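## Task

Close the lid of tip box TB4 and push its front edge fully down so it latches. It only counts if the lid stays shut without the robot holding it. Then release it and move the gripper away.

## Robot and tools

Robot: a single six-joint arm ending in a two-finger parallel gripper. Joint readouts come in this order: waist, shoulder, elbow, wrist pitch, wrist yaw, wrist roll (rad, rad/s), and last the gap between finger pads (m, m/s). Ranges in rad: waist -2.618 to 3.054, shoulder 0.000 to 3.142, elbow 0.000 to 3.142, wrist pitch -1.571 to 1.571, wrist yaw -1.571 to 1.571, wrist roll -2.094 to 2.094.

Frames: everything uses the scene frame. Its origin sits on the table surface under the arm base, +z is up, and +y lies to the left for someone facing along +x. The base may be slightly tilted. In the gripper's own frame the fingers extend along +z and close along y. end_effector_position is the midpoint between the pads, roughly 1 cm short of the fingertips. The printed position can be somewhat wrong, more so at long reach.

Row format (used by both motion tools): 8 numbers [x, y, z, qw, qx, qy, qz, opening]. x, y, z are an absolute target position in metres; qw..qz are an absolute target orientation quaternion, w first; both in the scene frame, not offsets. opening ranges -1 (closed) to +1 (fully open, 0.094 m). Repeat the intended quaternion in every row instead of copying the reported one, which can drift.

execute_actions(actions): actions is a list of actions; each action is a list of up to 15 rows, one row per 1/30 s control step, so an action lasts 0.5 s. A shorter action repeats its final row for the remaining steps. An empty list just returns state and images. An action is rejected when its target lies over 0.6 m from the gripper's start position along any gripper axis; if any action is malformed, or the first one fails that check against the latest reported state, nothing in the call runs.

Controller behaviour: each step the commanded pose is limited to 70 mm and 16 degrees away from the measured pose, and damped inverse kinematics chases it, favouring position over orientation. After an action the arm only continues to the last limited pose, so a distant target needs more actions. Friction can leave up to about 31 mm of error, and very small commands may not move the arm. The elbow never fully straightens. The Hand target line shows what the controller currently drives toward. Step readings list positions at some steps; HELD marks steps partly or wholly held back. A pose unreachable line means the clearance check (which treats any mount block or post as arm) altered or blocked the command.

move(target, speed, blocking): target is one row as above (absolute pose). speed is m/s, 0.002 to 0.5, default 0.25; rotation is capped at twice that in rad/s. The gripper follows a straight path lasting 0.5 to 10 s (longer paths stop short after 10 s), rotating the shorter way. It does not slow for obstacles, lags, may wander, and may exceed speed near full extension. Contact force rises with speed and with how far beyond the contact the target lies. The opening is applied at the start. It finishes when the path has ended and arm and fingers rest, or 5 s after the path ends. The move: line reports the ending (done, off_target, moving, held, fault) and active limits: paced means the pose was clipped; held means a check blocked steps, after which the arm may surge faster than speed. Distance to target is also given. With blocking=false the call returns after 0.5 s while motion continues; poll with wait(0), and call wait or stop before any new execute_actions or move.

wait(seconds): 0 to 10; the arm holds its last command; returns early if a running move finishes. stop(): brakes a running move, needing room (more when fast); fingers keep moving.

zoom_image(camera, region): camera is cam_head_left, cam_head_right or cam_wrist (each 504x504); region [x0, y0, x1, y1] in pixels, origin top-left, at most 504 by 504.

finished_scene(scene): pass the current scene's number; irreversible; the result says whether the goal was met, and the next scene's task follows.

Gripping: grip_measured reads the finger opening on the command scale, with a consistent error up to about 1 mm. To hold something, command about 0.03 below grip_measured. Per-pad force tops out around 50 to 62 N, less for parts under 2 mm thick.

Avoid: knocking or placing anything off the table (ends the scene); leaving the box tilted rather than flat on the mat; fast impacts, slams and hard presses. Random tugs or pushes may occur. An arm blocked by an object keeps pushing until a new command. Holding loads heats motors: MOTOR HOT warns at 75 °C, at 90 °C the arm halts for 10 s, at 100 °C it goes limp and falls; these appear as OVER-TEMPERATURE FAULT lines. Any FAULT stop is costly. Finish each scene with the lid latched by itself, fingers open and the gripper withdrawn.

Each tool is called after "Emit:" as name(argument=value, ...), one argument or row to a line, values as JSON.

## Session

Emit:
move(
  target=[0.3,0.0,0.3,0.2,0,0.98,0,-1],
)

Scene clock: 4.90 s.
end_effector_position=(+0.3036, -0.0028, +0.2929) grip_measured=-0.988 end_effector_quat_wxyz=(+0.221, +0.013, +0.975, +0.023)
Joint positions: [-0.006  1.385  1.679 -1.401 -0.002  0.04   0.001]
Joint velocities: [-0.002 -0.007 -0.007 -0.022  0.037 -0.022 -0.001]
Hand target: +0.306, -0.000, +0.296; +0.221, +0.006, +0.975, +0.022
Off the commanded pose: 0.008 m, 4 deg.
move: off_target

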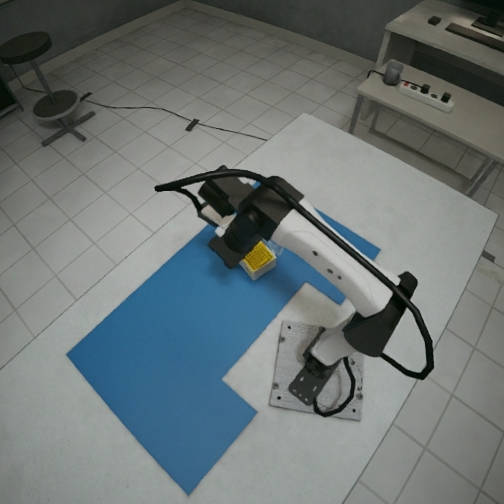

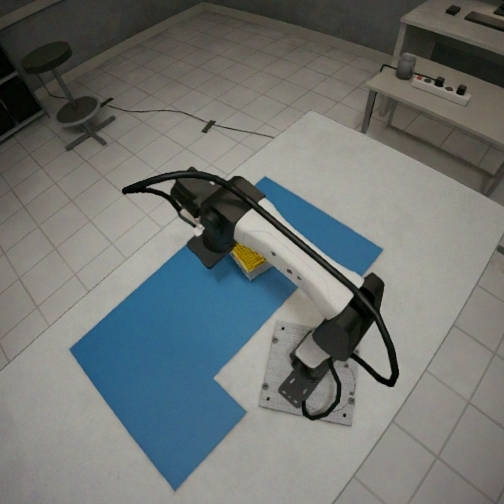

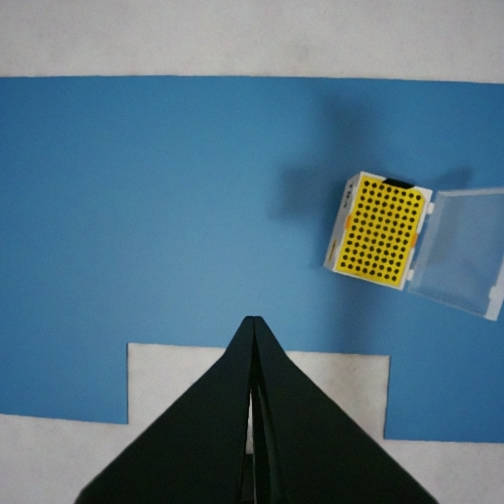

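Emit:
move(
  target=[0.33,-0.32,0.22,0.1,0,0.995,0,-1],
)

Emit:
move(
  target=[0.33,-0.32,0.1,0,0.7,0.7,0,-1],
)

Scene clock: 7.50 s.
end_effector_position=(+0.3264, -0.3216, +0.2161) grip_measured=-0.988 end_effector_quat_wxyz=(+0.126, +0.005, +0.991, -0.035)
Joint positions: [-0.847  2.142  2.38  -1.546 -0.126 -0.797  0.001]
Joint velocities: [ 0.002  0.002 -0.002  0.007 -0.066  0.007 -0.001]
Hand target: +0.326, -0.324, +0.220; +0.126, +0.002, +0.991, -0.042
Off the commanded pose: 0.006 m, 5 deg.
joint sent to its limit — the command would take joint 4 (wrist pitch) past its lower limit, so that joint was sent only as far as its limit.
move: off_target

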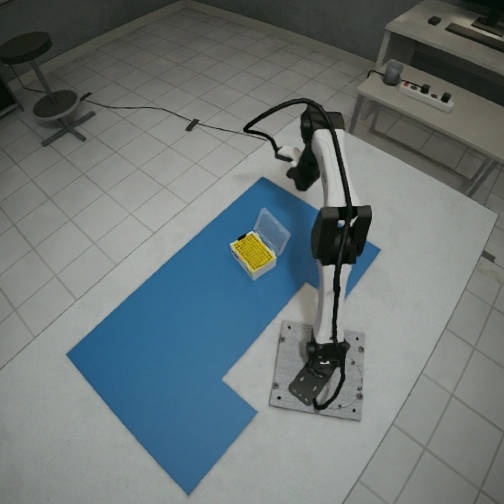

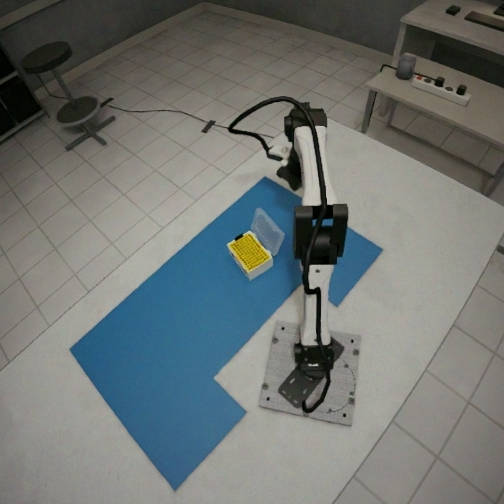

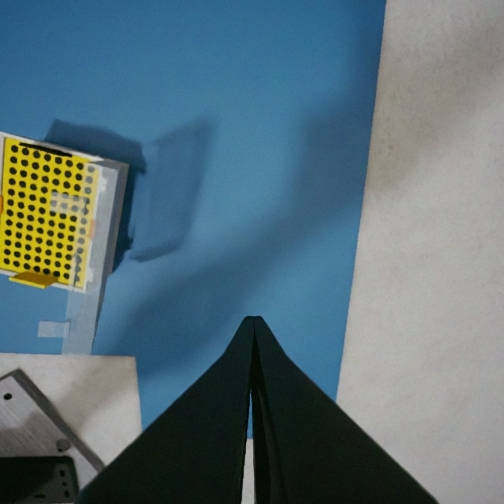

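Scene clock: 11.20 s.
end_effector_position=(+0.3293, -0.3235, +0.1016) grip_measured=-0.988 end_effector_quat_wxyz=(+0.005, +0.708, +0.707, +0.004)
Joint positions: [-0.799  2.309  2.22  -1.436  0.003  0.798  0.001]
Joint velocities: [-0.002  0.012  0.027  0.066  0.066 -0.022 -0.   ]
Hand target: +0.332, -0.321, +0.098; -0.000, +0.708, +0.707, +0.002
Off the commanded pose: 0.004 m, 1 deg.
move: done

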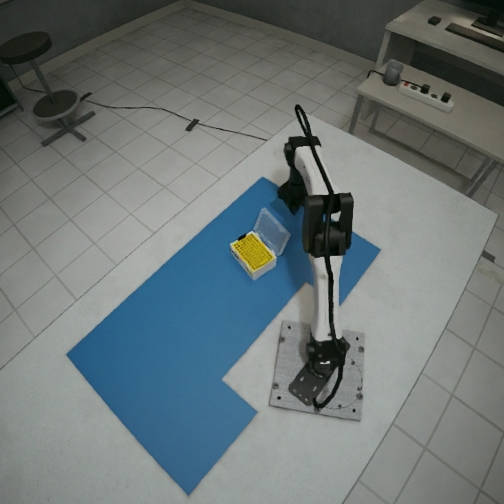

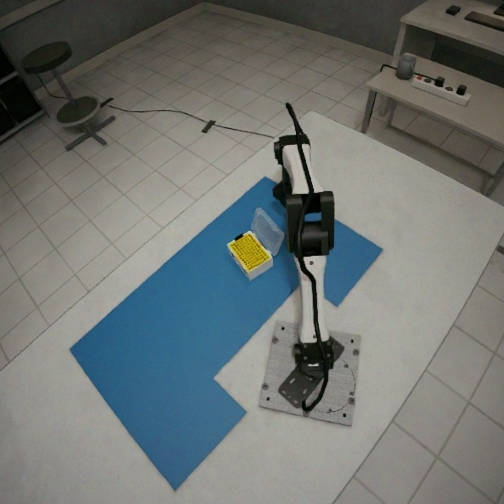

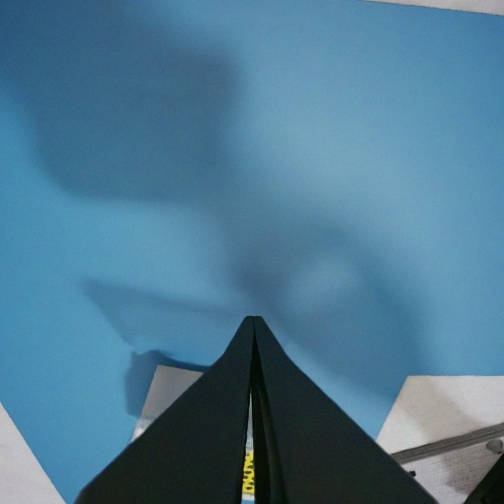

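Emit:
move(
  target=[0.375,-0.14,0.12,0,0.7,0.7,0,-1],
  speed=0.07,
)

Scene clock: 14.67 s.
end_effector_position=(+0.3826, -0.1410, +0.1185) grip_measured=-0.988 end_effector_quat_wxyz=(-0.004, +0.706, +0.708, +0.010)
Joint positions: [-0.371  2.067  1.88  -1.355  0.003  1.223  0.001]
Joint velocities: [ 0.017 -0.007  0.002 -0.007 -0.051 -0.007  0.001]
Hand target: +0.379, -0.138, +0.119; -0.004, +0.707, +0.707, +0.007
Off the commanded pose: 0.008 m, 1 deg.
move: done

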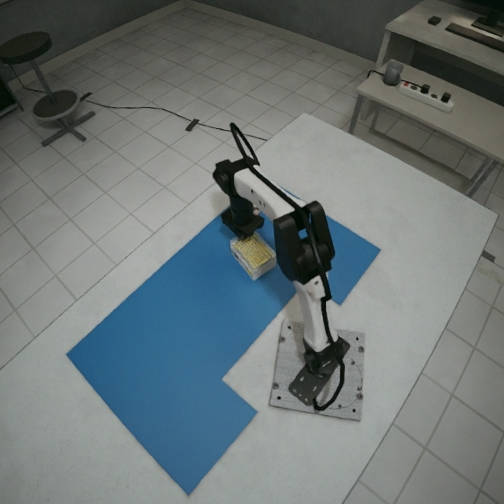

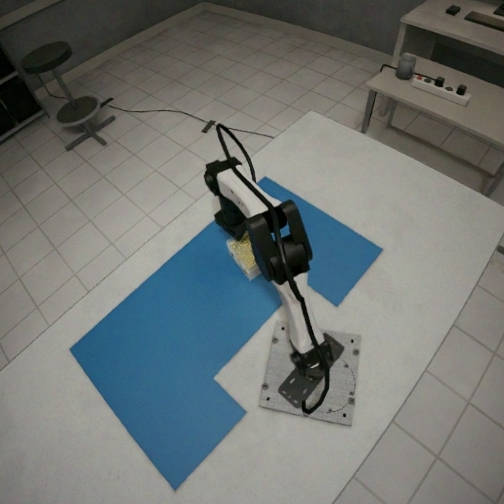

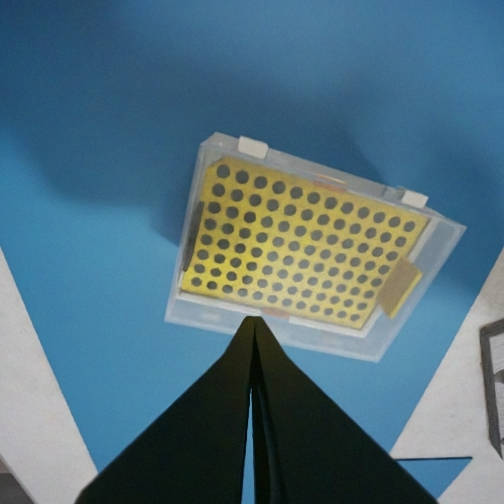

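Need -x about 0.012, +y about 0.02.

Emit:
move(
  target=[0.36,-0.118,0.095,0,0.7,0.7,0,-1],
  speed=0.05,
)

Emit:
move(
  target=[0.365,-0.12,0.04,0,0.7,0.7,0,-1],
  speed=0.04,
)

Emit:
move(
  target=[0.36,-0.05,0.18,0,0.7,0.7,0,-1],
  speed=0.15,
)

Scene clock: 16.67 s.
end_effector_position=(+0.3637, -0.1198, +0.0938) grip_measured=-0.988 end_effector_quat_wxyz=(-0.007, +0.708, +0.706, +0.005)
Joint positions: [-0.334  1.978  1.647 -1.221  0.011  1.265  0.001]
Joint velocities: [-0.012  0.007 -0.002 -0.066 -0.051 -0.081 -0.   ]
Hand target: +0.361, -0.117, +0.095; -0.001, +0.707, +0.707, +0.001
Off the commanded pose: 0.004 m, 1 deg.
move: done

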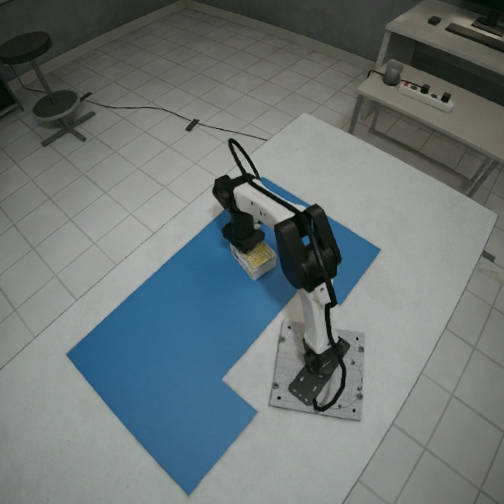

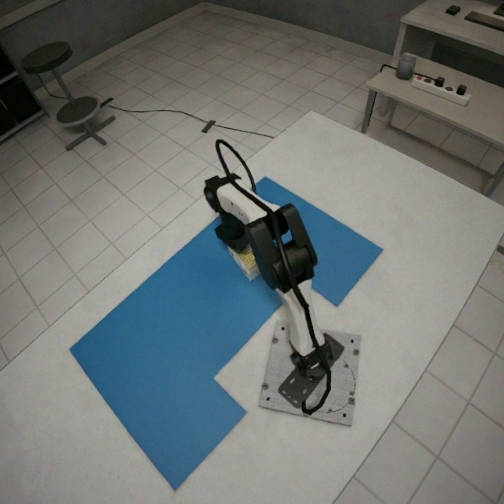

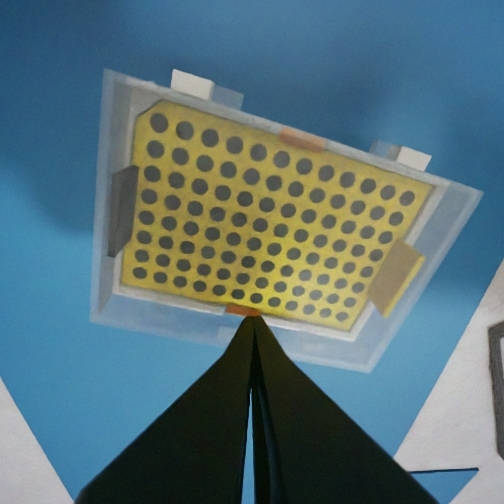

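Scene clock: 18.23 s.
end_effector_position=(+0.3677, -0.1209, +0.0873) grip_measured=-0.988 end_effector_quat_wxyz=(+0.021, +0.708, +0.705, +0.019)
Joint positions: [-0.334  1.938  1.564 -1.114  0.011  1.265  0.001]
Joint velocities: [ 0.002 -0.012  0.002  0.022 -0.007 -0.022  0.   ]
Hand target: +0.362, -0.119, +0.043; -0.001, +0.707, +0.707, -0.001
Off the commanded pose: 0.047 m, 3 deg.
move: off_target

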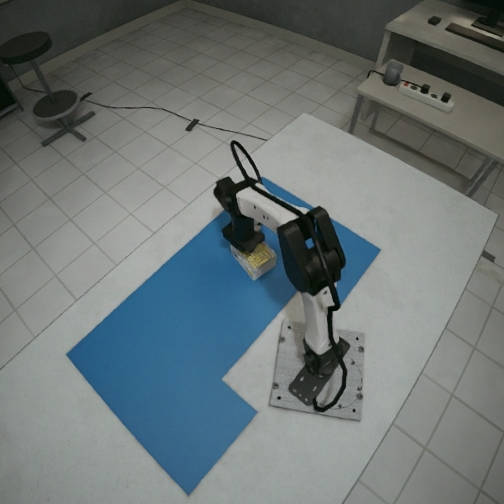

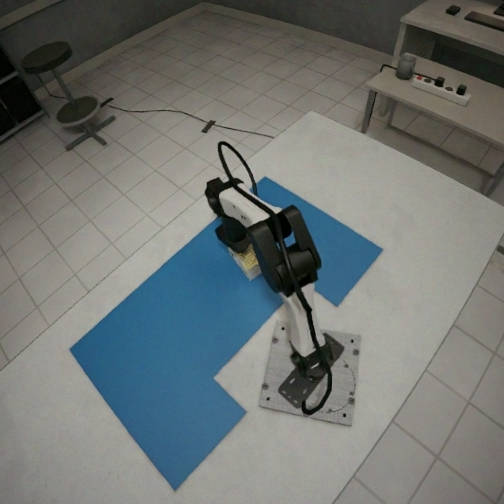

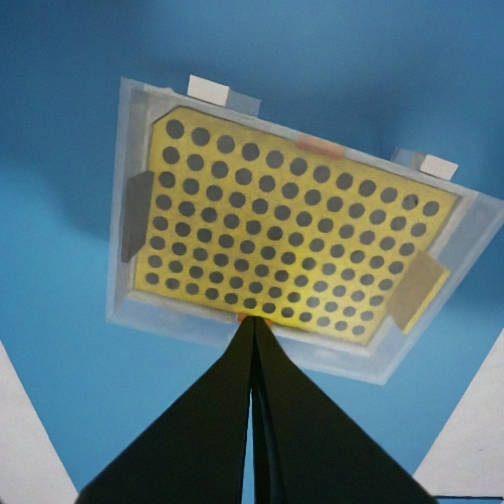

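Scene clock: 19.67 s.
end_effector_position=(+0.3568, -0.0478, +0.1733) grip_measured=-0.988 end_effector_quat_wxyz=(-0.011, +0.707, +0.708, +0.002)
Joint positions: [-0.139  1.906  1.855 -1.512  0.013  1.456  0.001]
Joint velocities: [-0.012  0.012  0.012  0.037  0.022  0.007 -0.002]
Hand target: +0.359, -0.048, +0.179; -0.003, +0.707, +0.707, +0.003
Off the commanded pose: 0.008 m, 1 deg.
move: done

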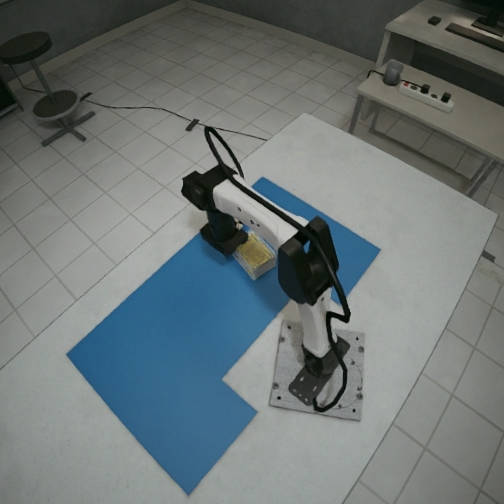

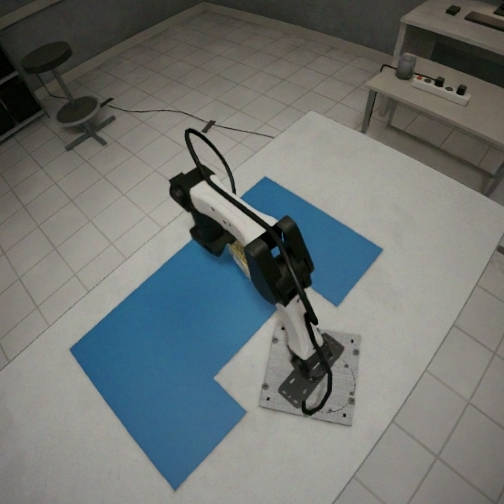

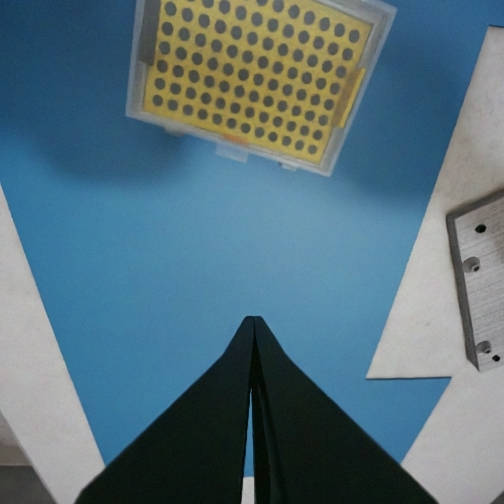

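Emit:
move(
  target=[0.366,-0.116,0.1,0,0.7,0.7,0,-1],
  speed=0.12,
)

Emit:
move(
  target=[0.366,-0.116,0.02,0,0.7,0.7,0,-1],
  speed=0.04,
)

Emit:
move(
  target=[0.36,-0.05,0.18,0,0.7,0.7,0,-1],
  speed=0.15,
)

Emit:
finished_scene(
  scene=2,
)

Scene clock: 21.93 s.
end_effector_position=(+0.3704, -0.1147, +0.1098) grip_measured=-0.988 end_effector_quat_wxyz=(+0.009, +0.708, +0.707, +0.008)
Joint positions: [-0.31   1.963  1.688 -1.247  0.021  1.287  0.001]
Joint velocities: [ 0.017 -0.007  0.007 -0.037 -0.007  0.051  0.   ]
Hand target: +0.366, -0.118, +0.100; +0.002, +0.707, +0.707, -0.002
Off the commanded pose: 0.011 m, 1 deg.
move: off_target

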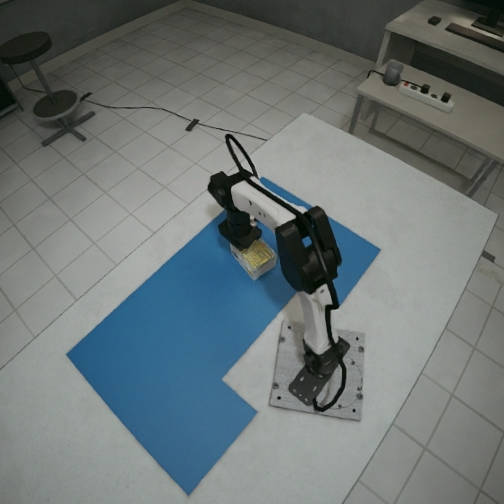

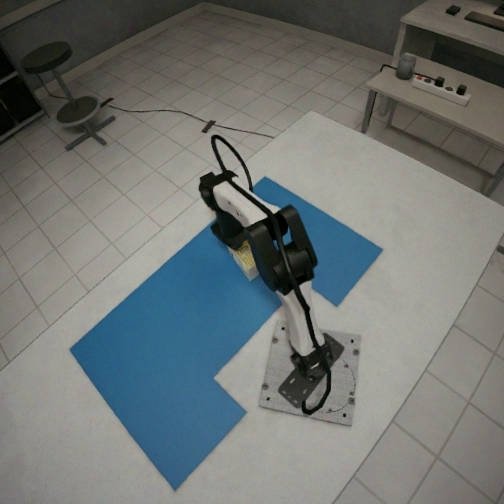

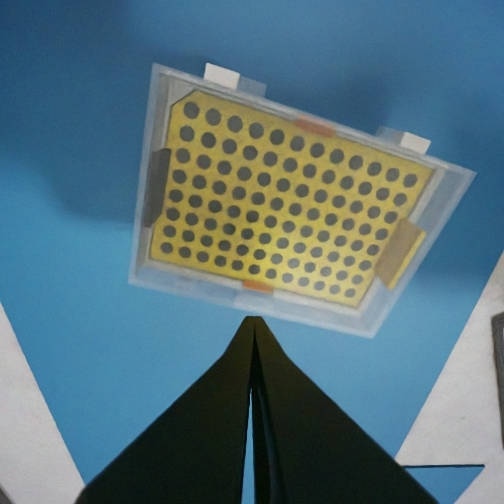

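Scene clock: 24.40 s.
end_effector_position=(+0.3712, -0.1143, +0.0865) grip_measured=-0.988 end_effector_quat_wxyz=(+0.036, +0.706, +0.707, +0.023)
Joint positions: [-0.31   1.916  1.526 -1.068  0.021  1.283  0.001]
Joint velocities: [-0.022 -0.022 -0.012  0.007 -0.022  0.022  0.   ]
Hand target: +0.360, -0.114, +0.026; -0.002, +0.707, +0.707, -0.001
Off the commanded pose: 0.067 m, 5 deg.
move: off_target

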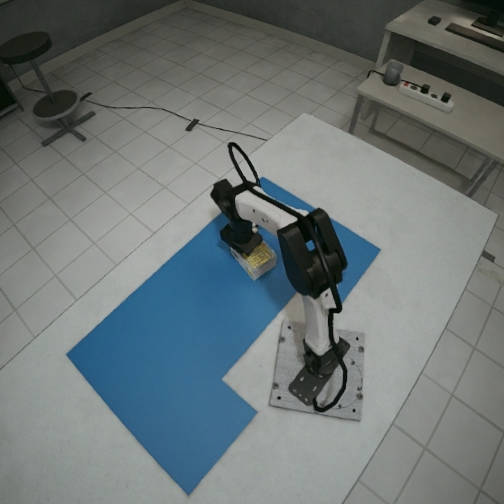

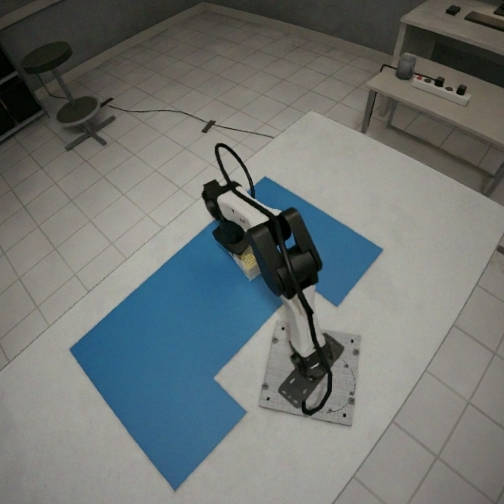

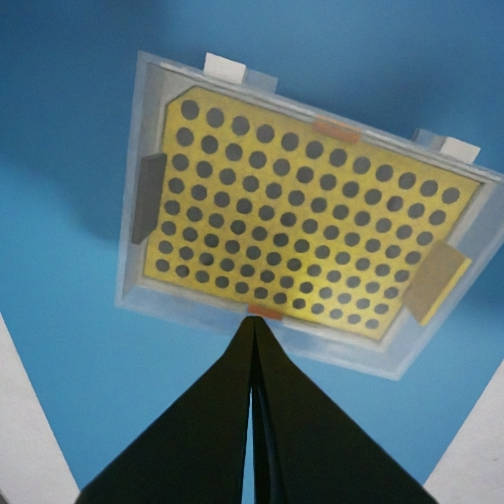

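Scene clock: 25.80 s.
end_effector_position=(+0.3567, -0.0495, +0.1725) grip_measured=-0.988 end_effector_quat_wxyz=(-0.009, +0.707, +0.707, -0.001)
Joint positions: [-0.14   1.907  1.853 -1.51   0.021  1.456  0.001]
Joint velocities: [ 0.017 -0.002 -0.002 -0.051  0.037 -0.095  0.   ]
Hand target: +0.359, -0.048, +0.179; -0.002, +0.707, +0.707, +0.003
Off the commanded pose: 0.008 m, 1 deg.
move: done

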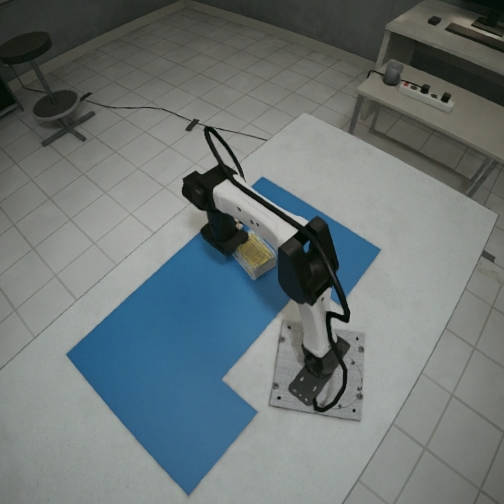

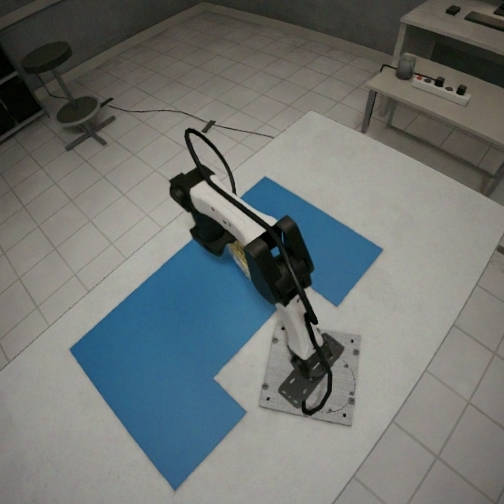

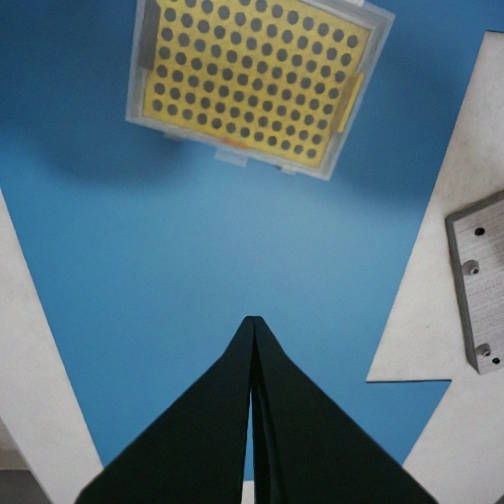

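The scene is finished: the task was done.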